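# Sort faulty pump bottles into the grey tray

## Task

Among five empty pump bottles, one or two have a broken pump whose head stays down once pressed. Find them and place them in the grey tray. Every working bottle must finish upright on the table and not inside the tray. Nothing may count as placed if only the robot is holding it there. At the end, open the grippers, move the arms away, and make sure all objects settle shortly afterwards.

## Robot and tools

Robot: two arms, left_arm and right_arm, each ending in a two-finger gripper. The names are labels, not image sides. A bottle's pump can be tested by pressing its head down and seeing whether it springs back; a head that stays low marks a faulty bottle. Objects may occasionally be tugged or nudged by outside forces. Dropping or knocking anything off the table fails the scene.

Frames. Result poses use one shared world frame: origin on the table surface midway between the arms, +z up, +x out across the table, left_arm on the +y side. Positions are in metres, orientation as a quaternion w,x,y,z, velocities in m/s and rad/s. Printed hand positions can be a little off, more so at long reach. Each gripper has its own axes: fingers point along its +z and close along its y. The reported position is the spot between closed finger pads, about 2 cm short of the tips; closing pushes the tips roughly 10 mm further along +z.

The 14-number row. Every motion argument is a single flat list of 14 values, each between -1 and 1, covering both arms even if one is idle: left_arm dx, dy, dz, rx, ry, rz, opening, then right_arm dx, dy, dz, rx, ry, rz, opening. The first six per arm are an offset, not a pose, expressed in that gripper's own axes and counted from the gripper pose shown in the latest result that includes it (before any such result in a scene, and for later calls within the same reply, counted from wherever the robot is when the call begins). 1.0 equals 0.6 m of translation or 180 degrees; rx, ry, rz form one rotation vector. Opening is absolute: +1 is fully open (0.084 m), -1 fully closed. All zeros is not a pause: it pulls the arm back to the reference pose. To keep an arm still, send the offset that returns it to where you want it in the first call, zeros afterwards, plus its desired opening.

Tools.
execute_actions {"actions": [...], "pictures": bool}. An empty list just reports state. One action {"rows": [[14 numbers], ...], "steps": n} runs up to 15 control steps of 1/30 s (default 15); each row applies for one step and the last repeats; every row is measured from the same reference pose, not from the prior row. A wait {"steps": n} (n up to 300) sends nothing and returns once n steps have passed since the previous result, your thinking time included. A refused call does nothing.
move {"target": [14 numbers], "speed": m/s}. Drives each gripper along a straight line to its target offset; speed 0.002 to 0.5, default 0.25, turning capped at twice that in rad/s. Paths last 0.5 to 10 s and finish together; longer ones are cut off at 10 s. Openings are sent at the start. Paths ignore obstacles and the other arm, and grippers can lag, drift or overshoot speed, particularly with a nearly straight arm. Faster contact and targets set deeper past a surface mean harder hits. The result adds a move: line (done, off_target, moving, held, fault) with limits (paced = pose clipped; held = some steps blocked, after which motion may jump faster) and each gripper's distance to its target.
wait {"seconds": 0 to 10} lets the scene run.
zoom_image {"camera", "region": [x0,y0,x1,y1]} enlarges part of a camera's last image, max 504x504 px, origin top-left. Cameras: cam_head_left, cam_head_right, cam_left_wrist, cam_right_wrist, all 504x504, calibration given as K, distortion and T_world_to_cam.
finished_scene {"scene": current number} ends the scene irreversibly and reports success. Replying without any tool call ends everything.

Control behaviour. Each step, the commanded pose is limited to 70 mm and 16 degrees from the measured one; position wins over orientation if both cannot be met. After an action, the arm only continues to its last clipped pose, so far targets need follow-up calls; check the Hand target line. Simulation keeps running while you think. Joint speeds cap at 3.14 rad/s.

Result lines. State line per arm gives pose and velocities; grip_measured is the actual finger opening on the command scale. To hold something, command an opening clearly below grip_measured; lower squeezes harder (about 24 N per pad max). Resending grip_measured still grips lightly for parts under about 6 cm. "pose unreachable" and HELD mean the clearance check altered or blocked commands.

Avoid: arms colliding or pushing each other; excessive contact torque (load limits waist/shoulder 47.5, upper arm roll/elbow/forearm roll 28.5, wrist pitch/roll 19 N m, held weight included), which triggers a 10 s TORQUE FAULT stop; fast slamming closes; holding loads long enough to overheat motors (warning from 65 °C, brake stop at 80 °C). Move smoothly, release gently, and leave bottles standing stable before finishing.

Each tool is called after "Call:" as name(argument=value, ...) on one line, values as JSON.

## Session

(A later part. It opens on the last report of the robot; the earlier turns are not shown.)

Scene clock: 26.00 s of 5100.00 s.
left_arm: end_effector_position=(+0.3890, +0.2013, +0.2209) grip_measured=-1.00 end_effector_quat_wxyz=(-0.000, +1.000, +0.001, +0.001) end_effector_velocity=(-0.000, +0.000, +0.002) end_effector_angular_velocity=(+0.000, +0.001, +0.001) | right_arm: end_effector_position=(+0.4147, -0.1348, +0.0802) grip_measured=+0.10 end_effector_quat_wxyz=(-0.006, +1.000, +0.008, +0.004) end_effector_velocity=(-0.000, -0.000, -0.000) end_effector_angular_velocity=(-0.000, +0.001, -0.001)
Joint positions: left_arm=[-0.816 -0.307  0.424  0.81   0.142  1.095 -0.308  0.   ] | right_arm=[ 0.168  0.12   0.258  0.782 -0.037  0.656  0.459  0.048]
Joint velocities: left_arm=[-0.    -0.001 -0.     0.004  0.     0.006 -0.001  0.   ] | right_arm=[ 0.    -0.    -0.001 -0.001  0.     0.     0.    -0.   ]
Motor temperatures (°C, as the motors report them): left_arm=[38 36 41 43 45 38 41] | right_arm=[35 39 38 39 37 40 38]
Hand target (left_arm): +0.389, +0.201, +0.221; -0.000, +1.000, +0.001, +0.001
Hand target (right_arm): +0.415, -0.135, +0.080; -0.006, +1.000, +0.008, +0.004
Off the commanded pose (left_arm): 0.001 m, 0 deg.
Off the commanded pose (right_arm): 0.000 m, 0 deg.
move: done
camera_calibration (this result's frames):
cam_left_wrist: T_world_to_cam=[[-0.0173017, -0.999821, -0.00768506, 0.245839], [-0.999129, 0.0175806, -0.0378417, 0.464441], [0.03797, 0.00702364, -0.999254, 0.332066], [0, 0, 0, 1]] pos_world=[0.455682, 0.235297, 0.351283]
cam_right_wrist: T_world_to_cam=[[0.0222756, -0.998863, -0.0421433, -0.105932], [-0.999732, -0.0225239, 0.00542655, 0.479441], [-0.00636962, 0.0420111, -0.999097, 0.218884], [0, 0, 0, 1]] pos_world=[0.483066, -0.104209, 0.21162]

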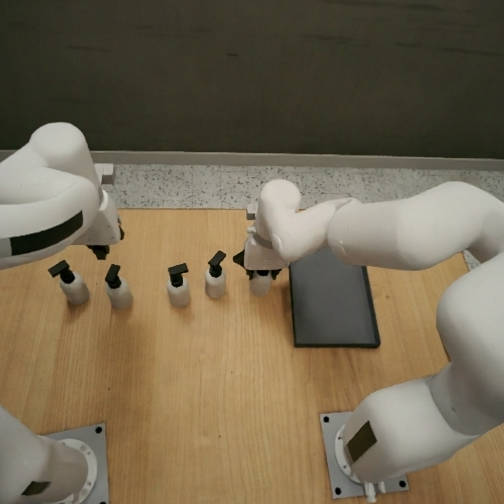

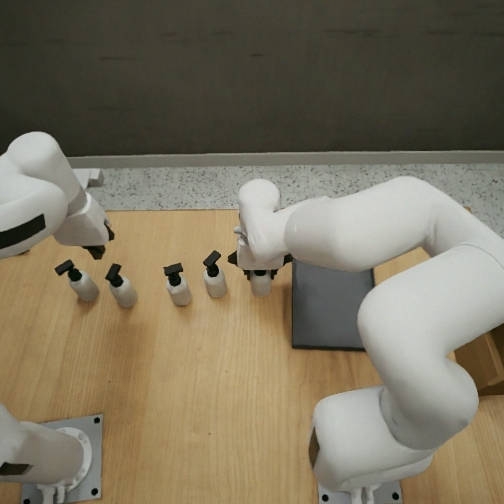

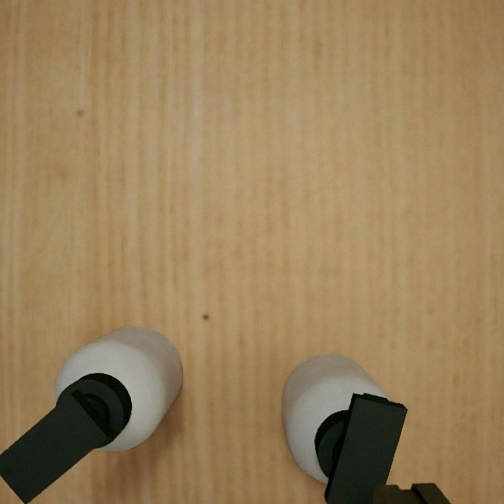

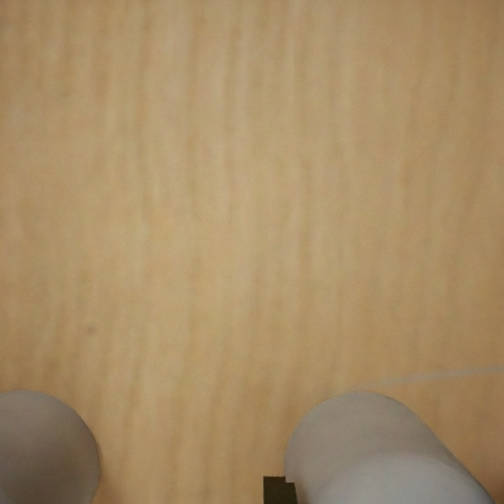

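Call:
move(target=[0.002,0.004,0.235,0,0,0,1,0,0,-0.13,0,0,0,-0.3], speed=0.1)

Call:
move(target=[0,0,0,0,0,0,-0.3,0.1,0.33,0,0,0,0,-0.3], speed=0.2)

Call:
move(target=[0,0,-0.2,0,0,0,-0.3,0,0,0.115,0,0,0,-0.3], speed=0.1)

Scene clock: 29.07 s of 5100.00 s.
left_arm: end_effector_position=(+0.3910, +0.1989, +0.0802) grip_measured=+1.00 end_effector_quat_wxyz=(-0.001, +1.000, +0.000, +0.001) end_effector_velocity=(-0.000, -0.000, -0.002) end_effector_angular_velocity=(-0.001, +0.002, +0.000) | right_arm: end_effector_position=(+0.4142, -0.1357, +0.1580) grip_measured=+0.10 end_effector_quat_wxyz=(-0.006, +1.000, +0.008, +0.003) end_effector_velocity=(+0.001, -0.001, +0.001) end_effector_angular_velocity=(+0.000, -0.001, -0.004)
Joint positions: left_arm=[-0.836 -0.027  0.477  0.612  0.023  0.633 -0.212  0.084] | right_arm=[ 0.163 -0.038  0.261  0.861  0.023  0.886  0.414  0.048]
Joint velocities: left_arm=[-0.     0.004 -0.    -0.001 -0.005 -0.004  0.003 -0.   ] | right_arm=[-0.002 -0.001 -0.001  0.001  0.     0.001  0.002  0.   ]
Motor temperatures (°C, as the motors report them): left_arm=[38 36 41 43 45 38 41] | right_arm=[35 39 38 39 37 40 38]
Hand target (left_arm): +0.391, +0.199, +0.080; -0.001, +1.000, +0.000, +0.001
Hand target (right_arm): +0.414, -0.136, +0.158; -0.006, +1.000, +0.008, +0.004
Off the commanded pose (left_arm): 0.001 m, 0 deg.
Off the commanded pose (right_arm): 0.000 m, 0 deg.
move: done
camera_calibration (this result's frames):
cam_left_wrist: T_world_to_cam=[[-0.0175661, -0.999815, -0.0078797, 0.242473], [-0.999077, 0.0178611, -0.0390741, 0.461092], [0.0392076, 0.00718605, -0.999205, 0.190959], [0, 0, 0, 1]] pos_world=[0.457438, 0.23282, 0.210735]
cam_right_wrist: T_world_to_cam=[[0.0223171, -0.998863, -0.0421324, -0.103569], [-0.999727, -0.0225872, 0.00594733, 0.478362], [-0.00689222, 0.0419882, -0.999094, 0.296942], [0, 0, 0, 1]] pos_world=[0.482589, -0.105114, 0.289464]

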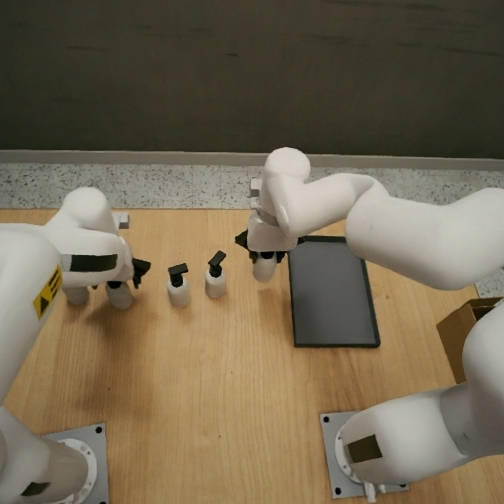

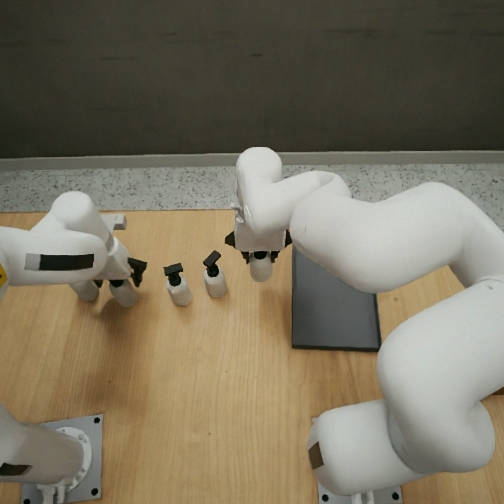

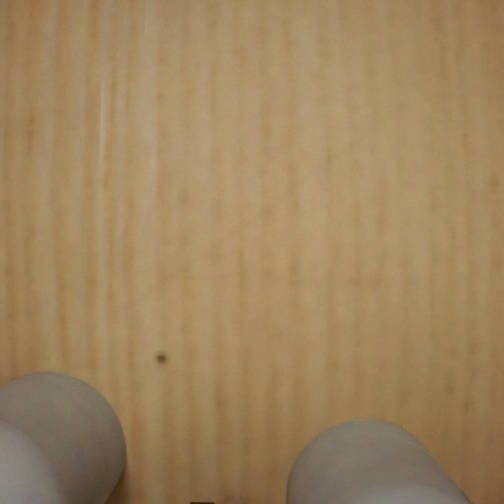

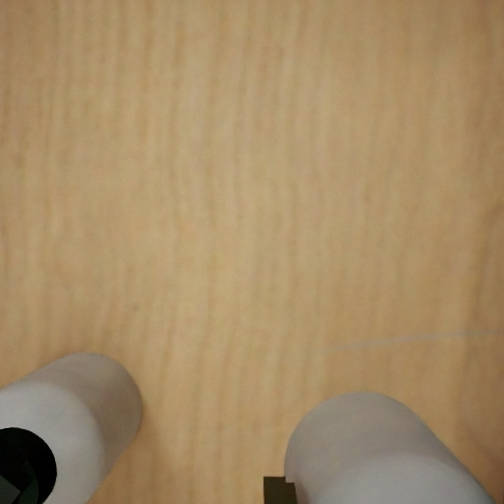

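Scene clock: 30.50 s of 5100.00 s.
left_arm: end_effector_position=(+0.3911, +0.1988, +0.0804) grip_measured=+0.11 end_effector_quat_wxyz=(-0.000, +1.000, +0.000, +0.001) end_effector_velocity=(-0.001, -0.000, -0.000) end_effector_angular_velocity=(+0.000, +0.001, -0.002) | right_arm: end_effector_position=(+0.4774, -0.3322, +0.1561) grip_measured=+0.10 end_effector_quat_wxyz=(-0.005, +1.000, +0.009, +0.003) end_effector_velocity=(+0.001, -0.003, +0.000) end_effector_angular_velocity=(+0.001, +0.000, -0.002)
Joint positions: left_arm=[-0.836 -0.027  0.477  0.612  0.023  0.633 -0.212  0.049] | right_arm=[-0.061  0.032  0.021  0.935  0.013  0.897 -0.045  0.048]
Joint velocities: left_arm=[-0.     0.    -0.    -0.001 -0.     0.     0.001  0.   ] | right_arm=[-0.004  0.003 -0.004  0.005  0.001  0.002 -0.007 -0.   ]
Motor temperatures (°C, as the motors report them): left_arm=[38 36 41 43 45 38 41] | right_arm=[35 39 38 39 37 40 38]
Hand target (left_arm): +0.391, +0.199, +0.080; -0.001, +1.000, +0.000, +0.001
Hand target (right_arm): +0.478, -0.333, +0.156; -0.005, +1.000, +0.008, +0.003
Off the commanded pose (left_arm): 0.000 m, 0 deg.
Off the commanded pose (right_arm): 0.000 m, 0 deg.
move: done
camera_calibration (this result's frames):
cam_left_wrist: T_world_to_cam=[[-0.0175684, -0.999816, -0.00776651, 0.242429], [-0.999062, 0.0178615, -0.0394474, 0.461257], [0.0395789, 0.00706619, -0.999191, 0.190945], [0, 0, 0, 1]] pos_world=[0.457526, 0.232797, 0.210869]
cam_right_wrist: T_world_to_cam=[[0.0241773, -0.998876, -0.0407771, -0.302418], [-0.999685, -0.0244291, 0.00568756, 0.536572], [-0.00667731, 0.0406267, -0.999152, 0.303167], [0, 0, 0, 1]] pos_world=[0.545739, -0.301287, 0.287526]

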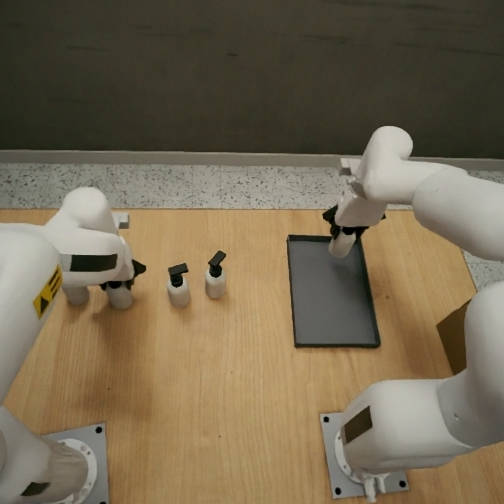

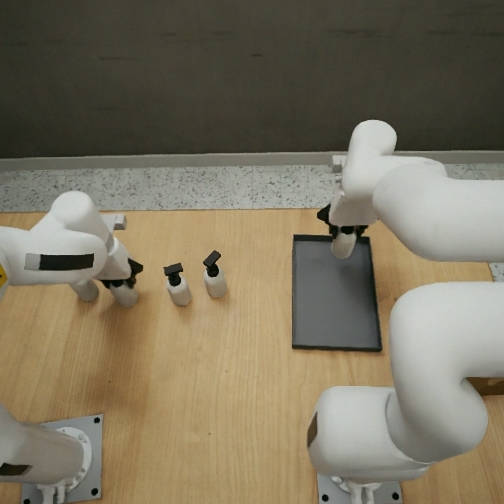

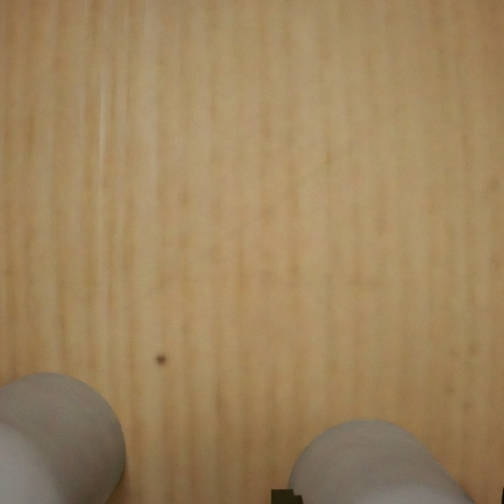

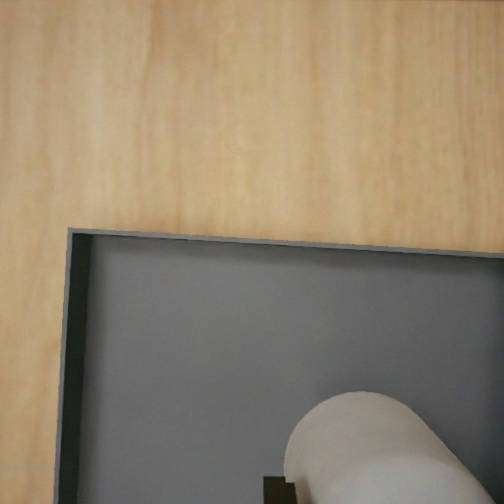

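Scene clock: 32.07 s of 5100.00 s.
left_arm: end_effector_position=(+0.3903, +0.1989, +0.1999) grip_measured=+0.11 end_effector_quat_wxyz=(-0.000, +1.000, +0.001, +0.001) end_effector_velocity=(+0.000, -0.000, +0.002) end_effector_angular_velocity=(-0.000, -0.001, -0.001) | right_arm: end_effector_position=(+0.4780, -0.3314, +0.0874) grip_measured=+0.10 end_effector_quat_wxyz=(-0.005, +1.000, +0.009, +0.004) end_effector_velocity=(+0.000, -0.000, -0.001) end_effector_angular_velocity=(-0.000, -0.001, -0.001)
Joint positions: left_arm=[-0.823 -0.277  0.435  0.773  0.137  1.028 -0.307  0.049] | right_arm=[-0.06   0.157  0.022  0.864  0.011  0.7   -0.044  0.048]
Joint velocities: left_arm=[-0.    -0.002 -0.001  0.005 -0.     0.006 -0.    -0.   ] | right_arm=[ 0.     0.001 -0.001 -0.001 -0.    -0.003  0.001 -0.   ]
Motor temperatures (°C, as the motors report them): left_arm=[38 36 41 43 45 38 41] | right_arm=[35 39 38 39 37 40 38]
Hand target (left_arm): +0.391, +0.199, +0.200; -0.000, +1.000, +0.001, +0.001
Hand target (right_arm): +0.478, -0.331, +0.087; -0.005, +1.000, +0.009, +0.003
Off the commanded pose (left_arm): 0.001 m, 0 deg.
Off the commanded pose (right_arm): 0.000 m, 0 deg.
move: done
camera_calibration (this result's frames):
cam_left_wrist: T_world_to_cam=[[-0.0173171, -0.99982, -0.00772457, 0.243319], [-0.999115, 0.0176, -0.0381983, 0.46503], [0.0383273, 0.00705625, -0.99924, 0.310904], [0, 0, 0, 1]] pos_world=[0.456916, 0.232897, 0.330311]
cam_right_wrist: T_world_to_cam=[[0.0242158, -0.998883, -0.0405772, -0.304552], [-0.999688, -0.0244416, 0.00507667, 0.537551], [-0.00606277, 0.0404416, -0.999164, 0.234065], [0, 0, 0, 1]] pos_world=[0.546178, -0.300539, 0.218782]

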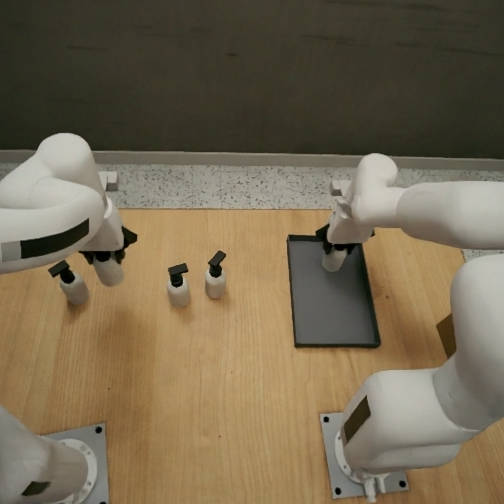

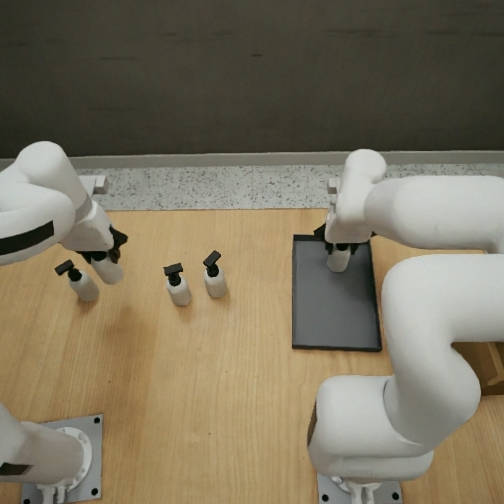

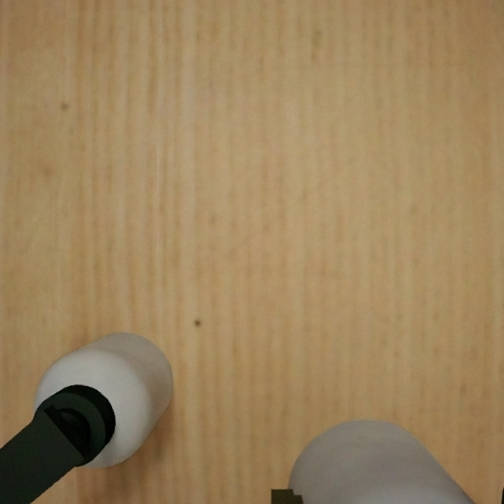

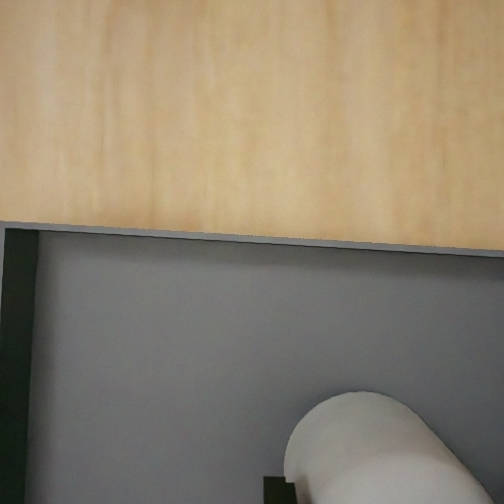

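Call:
move(target=[-0.167,0,0,0,0,0,-0.3,0,0,0,0,0,0,1], speed=0.2)

Call:
move(target=[0,0.4,0.1,0,0,0,-0.3,0,0,-0.2,0,0,0,1], speed=0.2)

Call:
move(target=[0,0,0.096,0,0,0,-0.3,0,0,0,0,0,0,1], speed=0.08)

Call:
move(target=[0,0,0,0,0,0,1,0,0,0,0,0,0,1])

Call:
move(target=[0,0,-0.2,0,0,0,1,0,0,0,0,0,0,1], speed=0.15)

Call:
move(target=[0,-0.45,0,0,0,0,1,-0.313,-0.485,0,0,0,0,1], speed=0.2)

Scene clock: 35.10 s of 5100.00 s.
left_arm: end_effector_position=(+0.2902, +0.1987, +0.1997) grip_measured=+0.11 end_effector_quat_wxyz=(-0.000, +1.000, +0.001, +0.000) end_effector_velocity=(-0.002, -0.000, -0.000) end_effector_angular_velocity=(+0.000, +0.001, -0.003) | right_arm: end_effector_position=(+0.4780, -0.3314, +0.0874) grip_measured=+1.00 end_effector_quat_wxyz=(-0.005, +1.000, +0.009, +0.004) end_effector_velocity=(-0.000, +0.001, -0.000) end_effector_angular_velocity=(+0.000, +0.001, +0.001)
Joint positions: left_arm=[-0.788 -0.653  0.323  0.49   0.216  1.126 -0.456  0.049] | right_arm=[-0.06   0.157  0.022  0.864  0.011  0.7   -0.044  0.084]
Joint velocities: left_arm=[ 0.    -0.006 -0.002 -0.004 -0.     0.004  0.001 -0.   ] | right_arm=[ 0.001 -0.     0.    -0.     0.     0.001 -0.    -0.   ]
Motor temperatures (°C, as the motors report them): left_arm=[38 36 41 43 45 38 41] | right_arm=[35 39 38 39 37 40 38]
Hand target (left_arm): +0.290, +0.199, +0.200; -0.000, +1.000, +0.000, +0.001
Hand target (right_arm): +0.478, -0.331, +0.087; -0.005, +1.000, +0.009, +0.004
Off the commanded pose (left_arm): 0.000 m, 0 deg.
Off the commanded pose (right_arm): 0.000 m, 0 deg.
move: done
camera_calibration (this result's frames):
cam_left_wrist: T_world_to_cam=[[-0.0173703, -0.999824, -0.00702023, 0.241307], [-0.999141, 0.0176218, -0.0375102, 0.364893], [0.0376273, 0.00636264, -0.999272, 0.314871], [0, 0, 0, 1]] pos_world=[0.356923, 0.232831, 0.330023]
cam_right_wrist: T_world_to_cam=[[0.024216, -0.998883, -0.0405773, -0.304552], [-0.999688, -0.024442, 0.00508068, 0.537549], [-0.00606679, 0.0404416, -0.999163, 0.234065], [0, 0, 0, 1]] pos_world=[0.546177, -0.300539, 0.21878]

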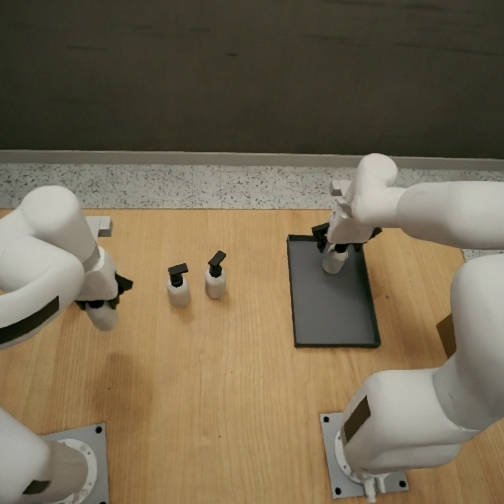

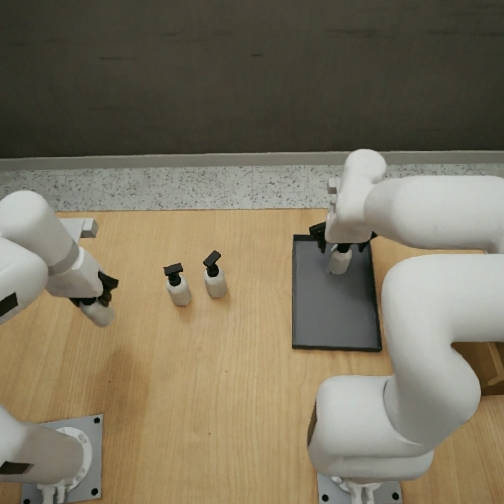

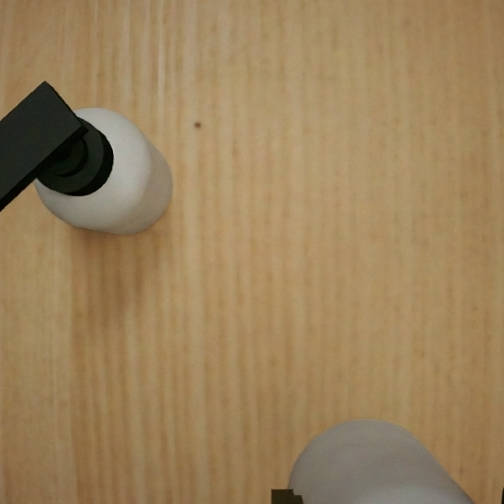

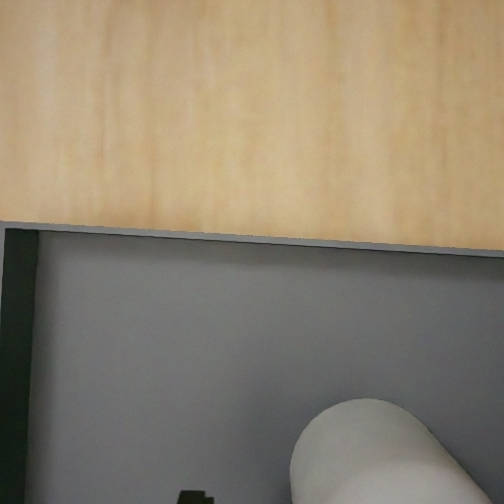

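Scene clock: 36.80 s of 5100.00 s.
left_arm: end_effector_position=(+0.2908, -0.0411, +0.1397) grip_measured=+0.11 end_effector_quat_wxyz=(-0.000, +1.000, +0.001, +0.001) end_effector_velocity=(-0.001, -0.002, -0.001) end_effector_angular_velocity=(+0.002, +0.001, -0.005) | right_arm: end_effector_position=(+0.4771, -0.3327, +0.2071) grip_measured=+1.00 end_effector_quat_wxyz=(-0.005, +1.000, +0.009, +0.003) end_effector_velocity=(+0.001, -0.001, +0.002) end_effector_angular_velocity=(-0.000, -0.005, -0.002)
Joint positions: left_arm=[-1.074 -0.049  0.063  0.791  0.007  0.838 -0.85   0.049] | right_arm=[-0.062 -0.032  0.02   1.017  0.013  1.043 -0.046  0.084]
Joint velocities: left_arm=[-0.003  0.006 -0.003  0.004  0.    -0.    -0.001  0.   ] | right_arm=[-0.002 -0.002 -0.001  0.004 -0.     0.001 -0.     0.   ]
Motor temperatures (°C, as the motors report them): left_arm=[38 36 41 43 45 38 41] | right_arm=[35 39 38 39 37 40 38]
Hand target (left_arm): +0.291, -0.042, +0.139; -0.001, +1.000, +0.000, +0.001
Hand target (right_arm): +0.477, -0.333, +0.207; -0.005, +1.000, +0.009, +0.004
Off the commanded pose (left_arm): 0.000 m, 0 deg.
Off the commanded pose (right_arm): 0.000 m, 0 deg.
move: done
camera_calibration (this result's frames):
cam_left_wrist: T_world_to_cam=[[-0.0166405, -0.999833, -0.00751913, 0.000901213], [-0.99911, 0.016919, -0.0386388, 0.367542], [0.0387596, 0.00686947, -0.999225, 0.256103], [0, 0, 0, 1]] pos_world=[0.357303, -0.00707668, 0.270113]
cam_right_wrist: T_world_to_cam=[[0.0241518, -0.998873, -0.0408669, -0.300857], [-0.999685, -0.024409, 0.00580564, 0.535957], [-0.00679661, 0.0407138, -0.999148, 0.35423], [0, 0, 0, 1]] pos_world=[0.545462, -0.301858, 0.338521]

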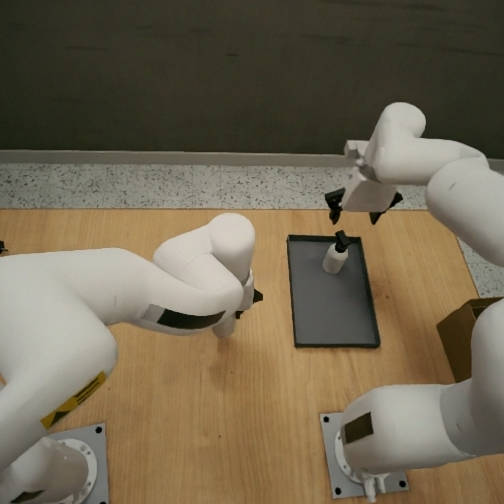

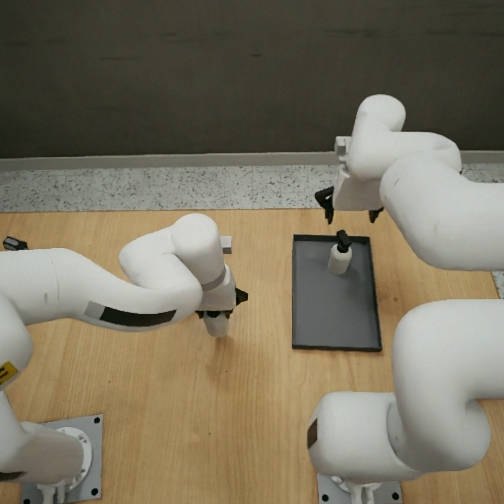

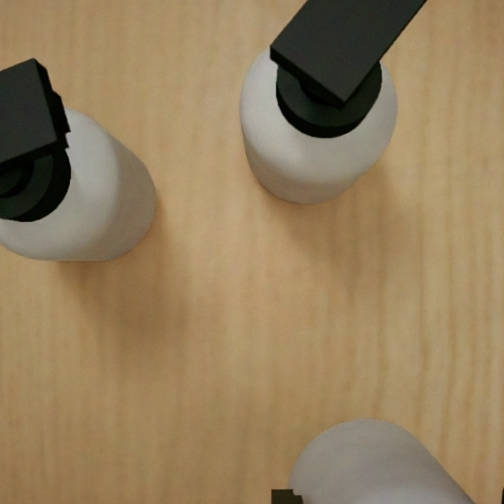

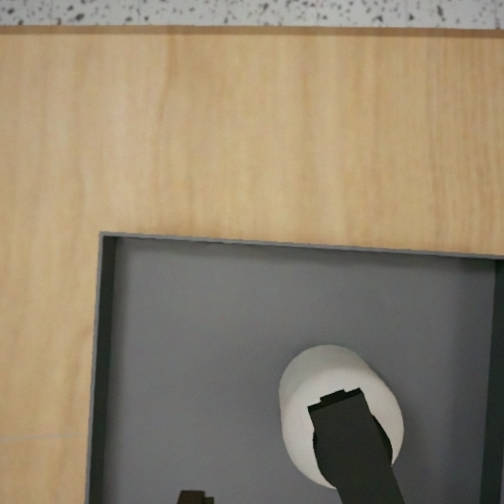

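Scene clock: 37.87 s of 5100.00 s.
left_arm: end_effector_position=(+0.2911, -0.0414, +0.0824) grip_measured=+0.11 end_effector_quat_wxyz=(-0.000, +1.000, +0.001, +0.001) end_effector_velocity=(+0.001, +0.000, -0.001) end_effector_angular_velocity=(-0.001, -0.001, +0.001) | right_arm: end_effector_position=(+0.4771, -0.3327, +0.2071) grip_measured=+1.00 end_effector_quat_wxyz=(-0.005, +1.000, +0.009, +0.003) end_effector_velocity=(+0.001, -0.000, +0.001) end_effector_angular_velocity=(+0.000, -0.002, -0.003)
Joint positions: left_arm=[-1.074  0.07   0.063  0.735 -0.004  0.663 -0.842  0.049] | right_arm=[-0.062 -0.032  0.02   1.017  0.013  1.043 -0.046  0.084]
Joint velocities: left_arm=[ 0.     0.003  0.002 -0.001 -0.001 -0.005  0.001  0.   ] | right_arm=[-0.001  0.     0.     0.002  0.    -0.     0.002 -0.   ]
Motor temperatures (°C, as the motors report them): left_arm=[38 36 41 43 45 38 41] | right_arm=[35 39 38 39 37 40 38]
Hand target (left_arm): +0.291, -0.041, +0.082; -0.000, +1.000, +0.001, +0.001
Hand target (right_arm): +0.477, -0.333, +0.207; -0.005, +1.000, +0.009, +0.003
Off the commanded pose (left_arm): 0.000 m, 0 deg.
Off the commanded pose (right_arm): 0.000 m, 0 deg.
move: done
camera_calibration (this result's frames):
cam_left_wrist: T_world_to_cam=[[-0.016737, -0.999835, -0.00704917, 0.000239061], [-0.99908, 0.0170019, -0.0393741, 0.365739], [0.0394875, 0.00638368, -0.9992, 0.19864], [0, 0, 0, 1]] pos_world=[0.357563, -0.00724731, 0.212883]
cam_right_wrist: T_world_to_cam=[[0.0241518, -0.998873, -0.0408669, -0.300857], [-0.999685, -0.024409, 0.00580618, 0.535957], [-0.00679715, 0.0407138, -0.999148, 0.35423], [0, 0, 0, 1]] pos_world=[0.545462, -0.301858, 0.338521]

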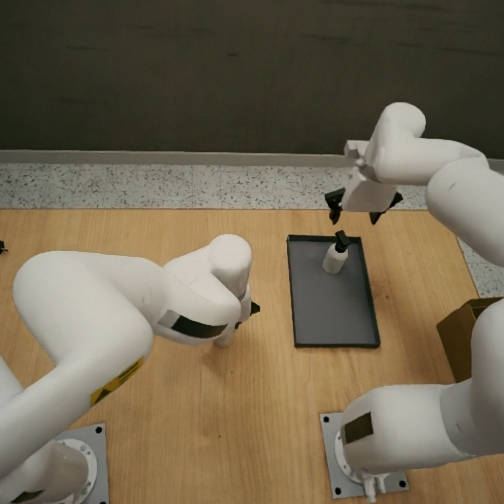

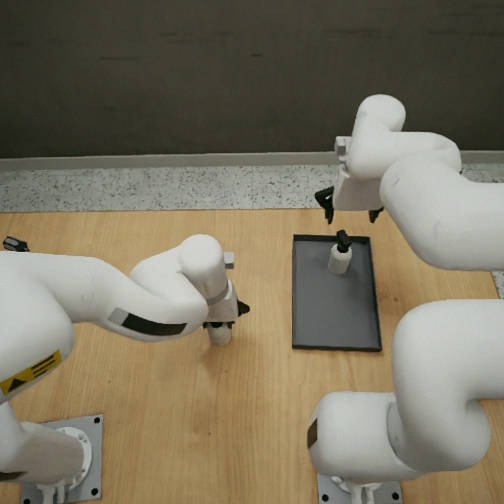

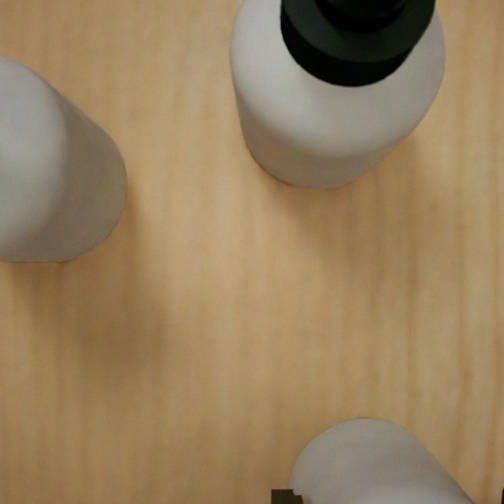

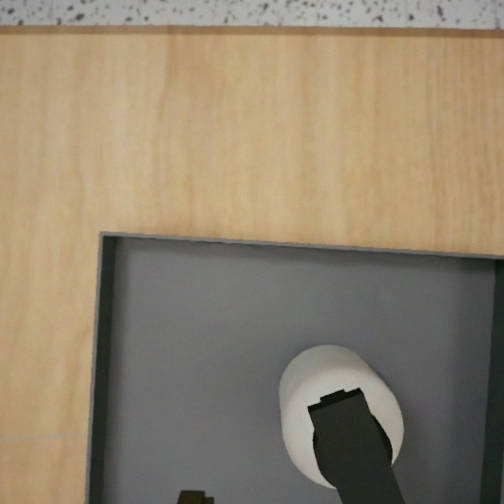

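Scene clock: 38.37 s of 5100.00 s.
left_arm: end_effector_position=(+0.2912, -0.0414, +0.0824) grip_measured=+1.00 end_effector_quat_wxyz=(-0.000, +1.000, +0.001, +0.001) end_effector_velocity=(+0.000, -0.000, +0.000) end_effector_angular_velocity=(-0.000, -0.000, -0.001) | right_arm: end_effector_position=(+0.4771, -0.3327, +0.2071) grip_measured=+1.00 end_effector_quat_wxyz=(-0.005, +1.000, +0.009, +0.003) end_effector_velocity=(-0.000, +0.001, -0.000) end_effector_angular_velocity=(+0.000, +0.000, +0.001)
Joint positions: left_arm=[-1.074  0.07   0.063  0.735 -0.004  0.663 -0.842  0.084] | right_arm=[-0.062 -0.032  0.02   1.017  0.013  1.043 -0.046  0.084]
Joint velocities: left_arm=[-0.     0.     0.001  0.001  0.     0.     0.001  0.   ] | right_arm=[ 0.002  0.    -0.     0.     0.     0.     0.001 -0.   ]
Motor temperatures (°C, as the motors report them): left_arm=[38 36 41 43 45 38 41] | right_arm=[35 39 38 39 37 40 38]
Hand target (left_arm): +0.291, -0.041, +0.082; -0.000, +1.000, +0.001, +0.001
Hand target (right_arm): +0.477, -0.333, +0.207; -0.005, +1.000, +0.009, +0.003
Off the commanded pose (left_arm): 0.000 m, 0 deg.
Off the commanded pose (right_arm): 0.000 m, 0 deg.
move: done
camera_calibration (this result's frames):
cam_left_wrist: T_world_to_cam=[[-0.0167372, -0.999835, -0.0070277, 0.000233039], [-0.999079, 0.0170014, -0.0393919, 0.365745], [0.0395049, 0.00636192, -0.999199, 0.198647], [0, 0, 0, 1]] pos_world=[0.357564, -0.00724894, 0.212896]
cam_right_wrist: T_world_to_cam=[[0.0241518, -0.998873, -0.0408669, -0.300857], [-0.999685, -0.0244089, 0.00580612, 0.535957], [-0.00679709, 0.0407138, -0.999148, 0.35423], [0, 0, 0, 1]] pos_world=[0.545462, -0.301858, 0.338521]

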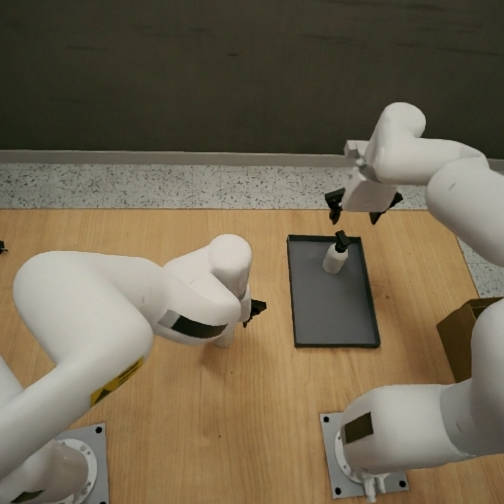

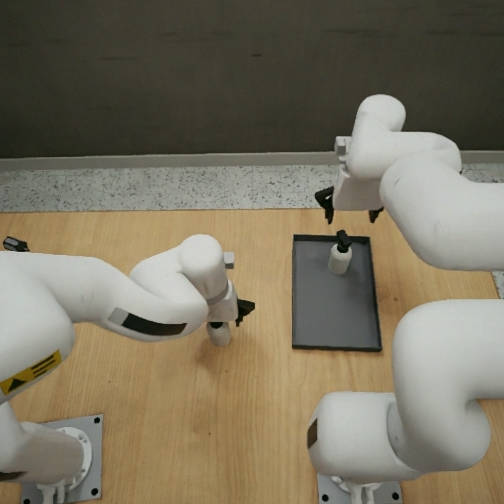

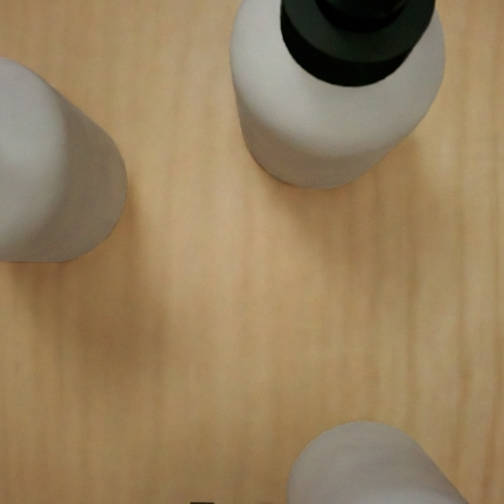

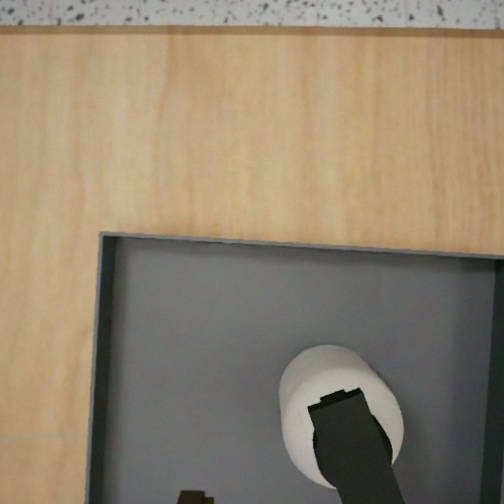

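Scene clock: 39.57 s of 5100.00 s.
left_arm: end_effector_position=(+0.2905, -0.0410, +0.2018) grip_measured=+1.00 end_effector_quat_wxyz=(-0.001, +1.000, +0.001, +0.001) end_effector_velocity=(+0.001, -0.002, +0.004) end_effector_angular_velocity=(-0.004, -0.004, -0.002) | right_arm: end_effector_position=(+0.4771, -0.3327, +0.2071) grip_measured=+1.00 end_effector_quat_wxyz=(-0.005, +1.000, +0.009, +0.003) end_effector_velocity=(+0.001, +0.000, +0.001) end_effector_angular_velocity=(-0.000, -0.002, -0.000)
Joint positions: left_arm=[-1.075 -0.138  0.061  0.888  0.012  1.026 -0.854  0.084] | right_arm=[-0.062 -0.032  0.02   1.017  0.013  1.043 -0.046  0.084]
Joint velocities: left_arm=[-0.    -0.003 -0.002  0.008  0.     0.005 -0.     0.   ] | right_arm=[ 0.    -0.     0.001  0.001 -0.    -0.001  0.001  0.   ]
Motor temperatures (°C, as the motors report them): left_arm=[38 36 41 43 45 38 41] | right_arm=[35 39 38 39 37 40 38]
Hand target (left_arm): +0.291, -0.041, +0.203; +0.000, +1.000, +0.001, +0.001
Hand target (right_arm): +0.477, -0.333, +0.207; -0.005, +1.000, +0.009, +0.003
Off the commanded pose (left_arm): 0.001 m, 0 deg.
Off the commanded pose (right_arm): 0.000 m, 0 deg.
move: done
camera_calibration (this result's frames):
cam_left_wrist: T_world_to_cam=[[-0.016569, -0.999832, -0.00789626, 0.00160423], [-0.999133, 0.0168581, -0.0380774, 0.369536], [0.0382041, 0.0072585, -0.999244, 0.318394], [0, 0, 0, 1]] pos_world=[0.357078, -0.00693678, 0.332237]
cam_right_wrist: T_world_to_cam=[[0.0241518, -0.998873, -0.0408668, -0.300857], [-0.999685, -0.024409, 0.00580619, 0.535957], [-0.00679717, 0.0407137, -0.999148, 0.35423], [0, 0, 0, 1]] pos_world=[0.545462, -0.301858, 0.338521]

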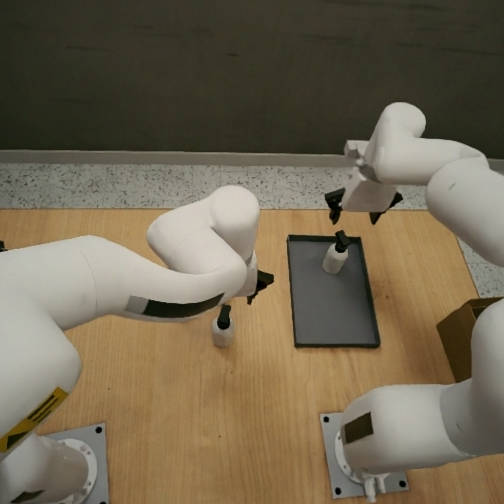

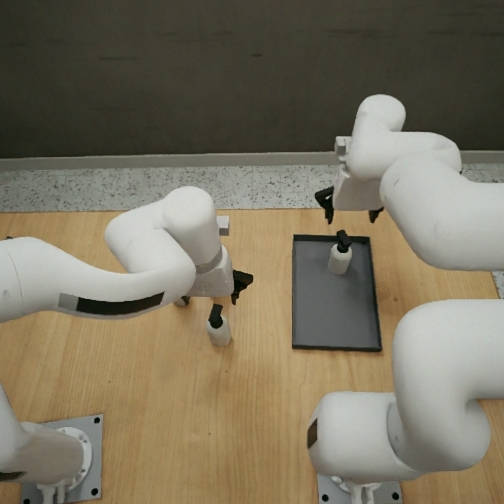

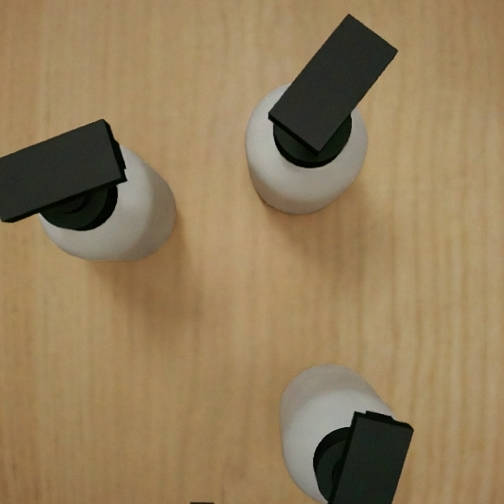

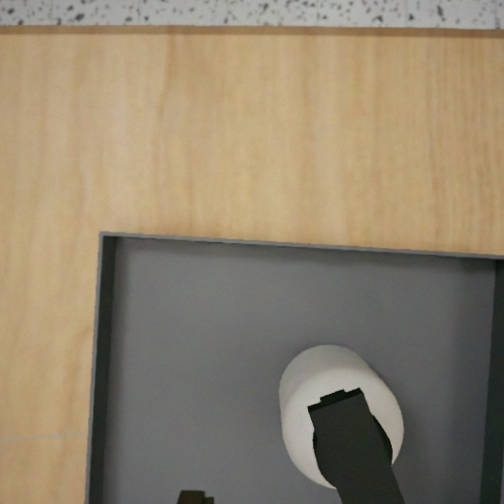

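Scene clock: 41.73 s of 5100.00 s.
left_arm: end_effector_position=(+0.2900, +0.2290, +0.2019) grip_measured=+1.00 end_effector_quat_wxyz=(-0.000, +1.000, +0.001, +0.000) end_effector_velocity=(-0.000, +0.001, -0.000) end_effector_angular_velocity=(+0.000, +0.000, -0.002) | right_arm: end_effector_position=(+0.2840, -0.0447, +0.2097) grip_measured=+1.00 end_effector_quat_wxyz=(-0.007, +1.000, +0.009, +0.003) end_effector_velocity=(-0.003, +0.003, -0.001) end_effector_angular_velocity=(-0.002, +0.000, +0.005)
Joint positions: left_arm=[-0.76  -0.7    0.384  0.481  0.268  1.158 -0.403  0.084] | right_arm=[ 0.277 -0.316  0.48   0.774  0.173  1.05   0.656  0.084]
Joint velocities: left_arm=[ 0.003 -0.002  0.001 -0.001  0.002  0.001  0.005 -0.   ] | right_arm=[ 0.005  0.001  0.006  0.001 -0.001 -0.     0.006  0.   ]
Motor temperatures (°C, as the motors report them): left_arm=[38 36 41 44 45 38 41] | right_arm=[35 39 38 39 37 40 38]
Hand target (left_arm): +0.290, +0.229, +0.202; -0.000, +1.000, +0.001, +0.000
Hand target (right_arm): +0.284, -0.044, +0.210; -0.007, +1.000, +0.010, +0.003
Off the commanded pose (left_arm): 0.000 m, 0 deg.
Off the commanded pose (right_arm): 0.001 m, 0 deg.
move: done
camera_calibration (this result's frames):
cam_left_wrist: T_world_to_cam=[[-0.0171496, -0.999825, -0.00746373, 0.271621], [-0.99916, 0.0174152, -0.0371053, 0.364197], [0.0372288, 0.00682111, -0.999283, 0.316962], [0, 0, 0, 1]] pos_world=[0.356749, 0.263069, 0.332276]
cam_right_wrist: T_world_to_cam=[[0.0232601, -0.998788, -0.043371, -0.00766074], [-0.999697, -0.023586, 0.00701753, 0.349654], [-0.00803198, 0.0431947, -0.999034, 0.344149], [0, 0, 0, 1]] pos_world=[0.35249, -0.0142699, 0.341031]

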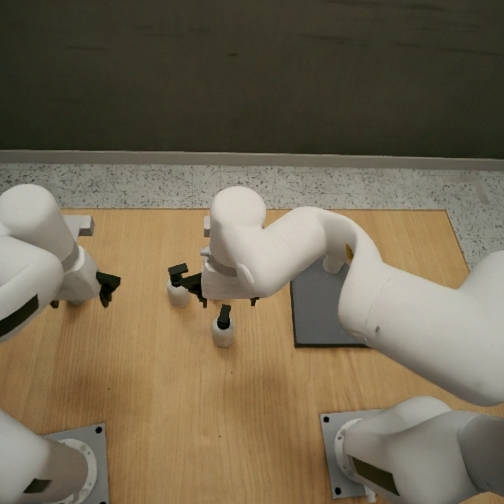

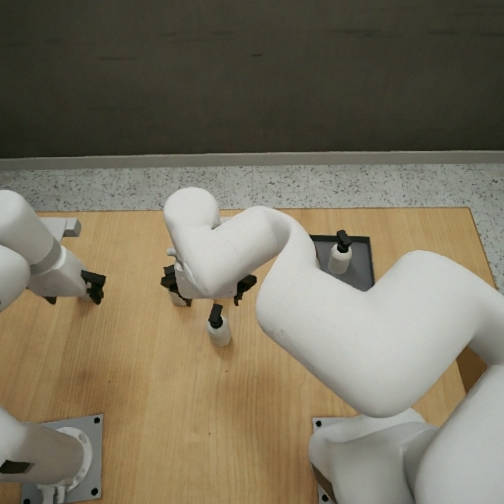

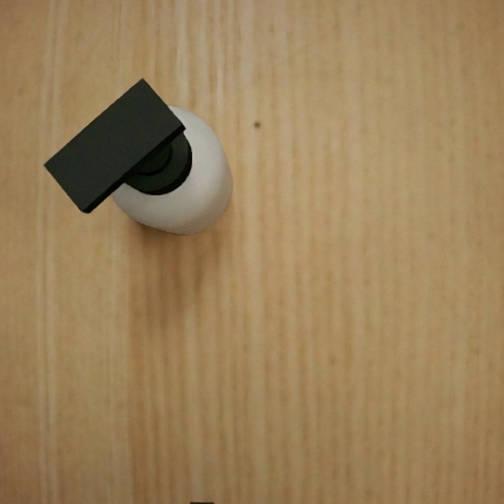

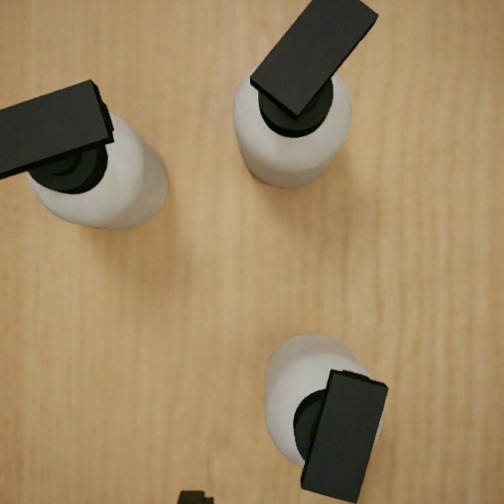

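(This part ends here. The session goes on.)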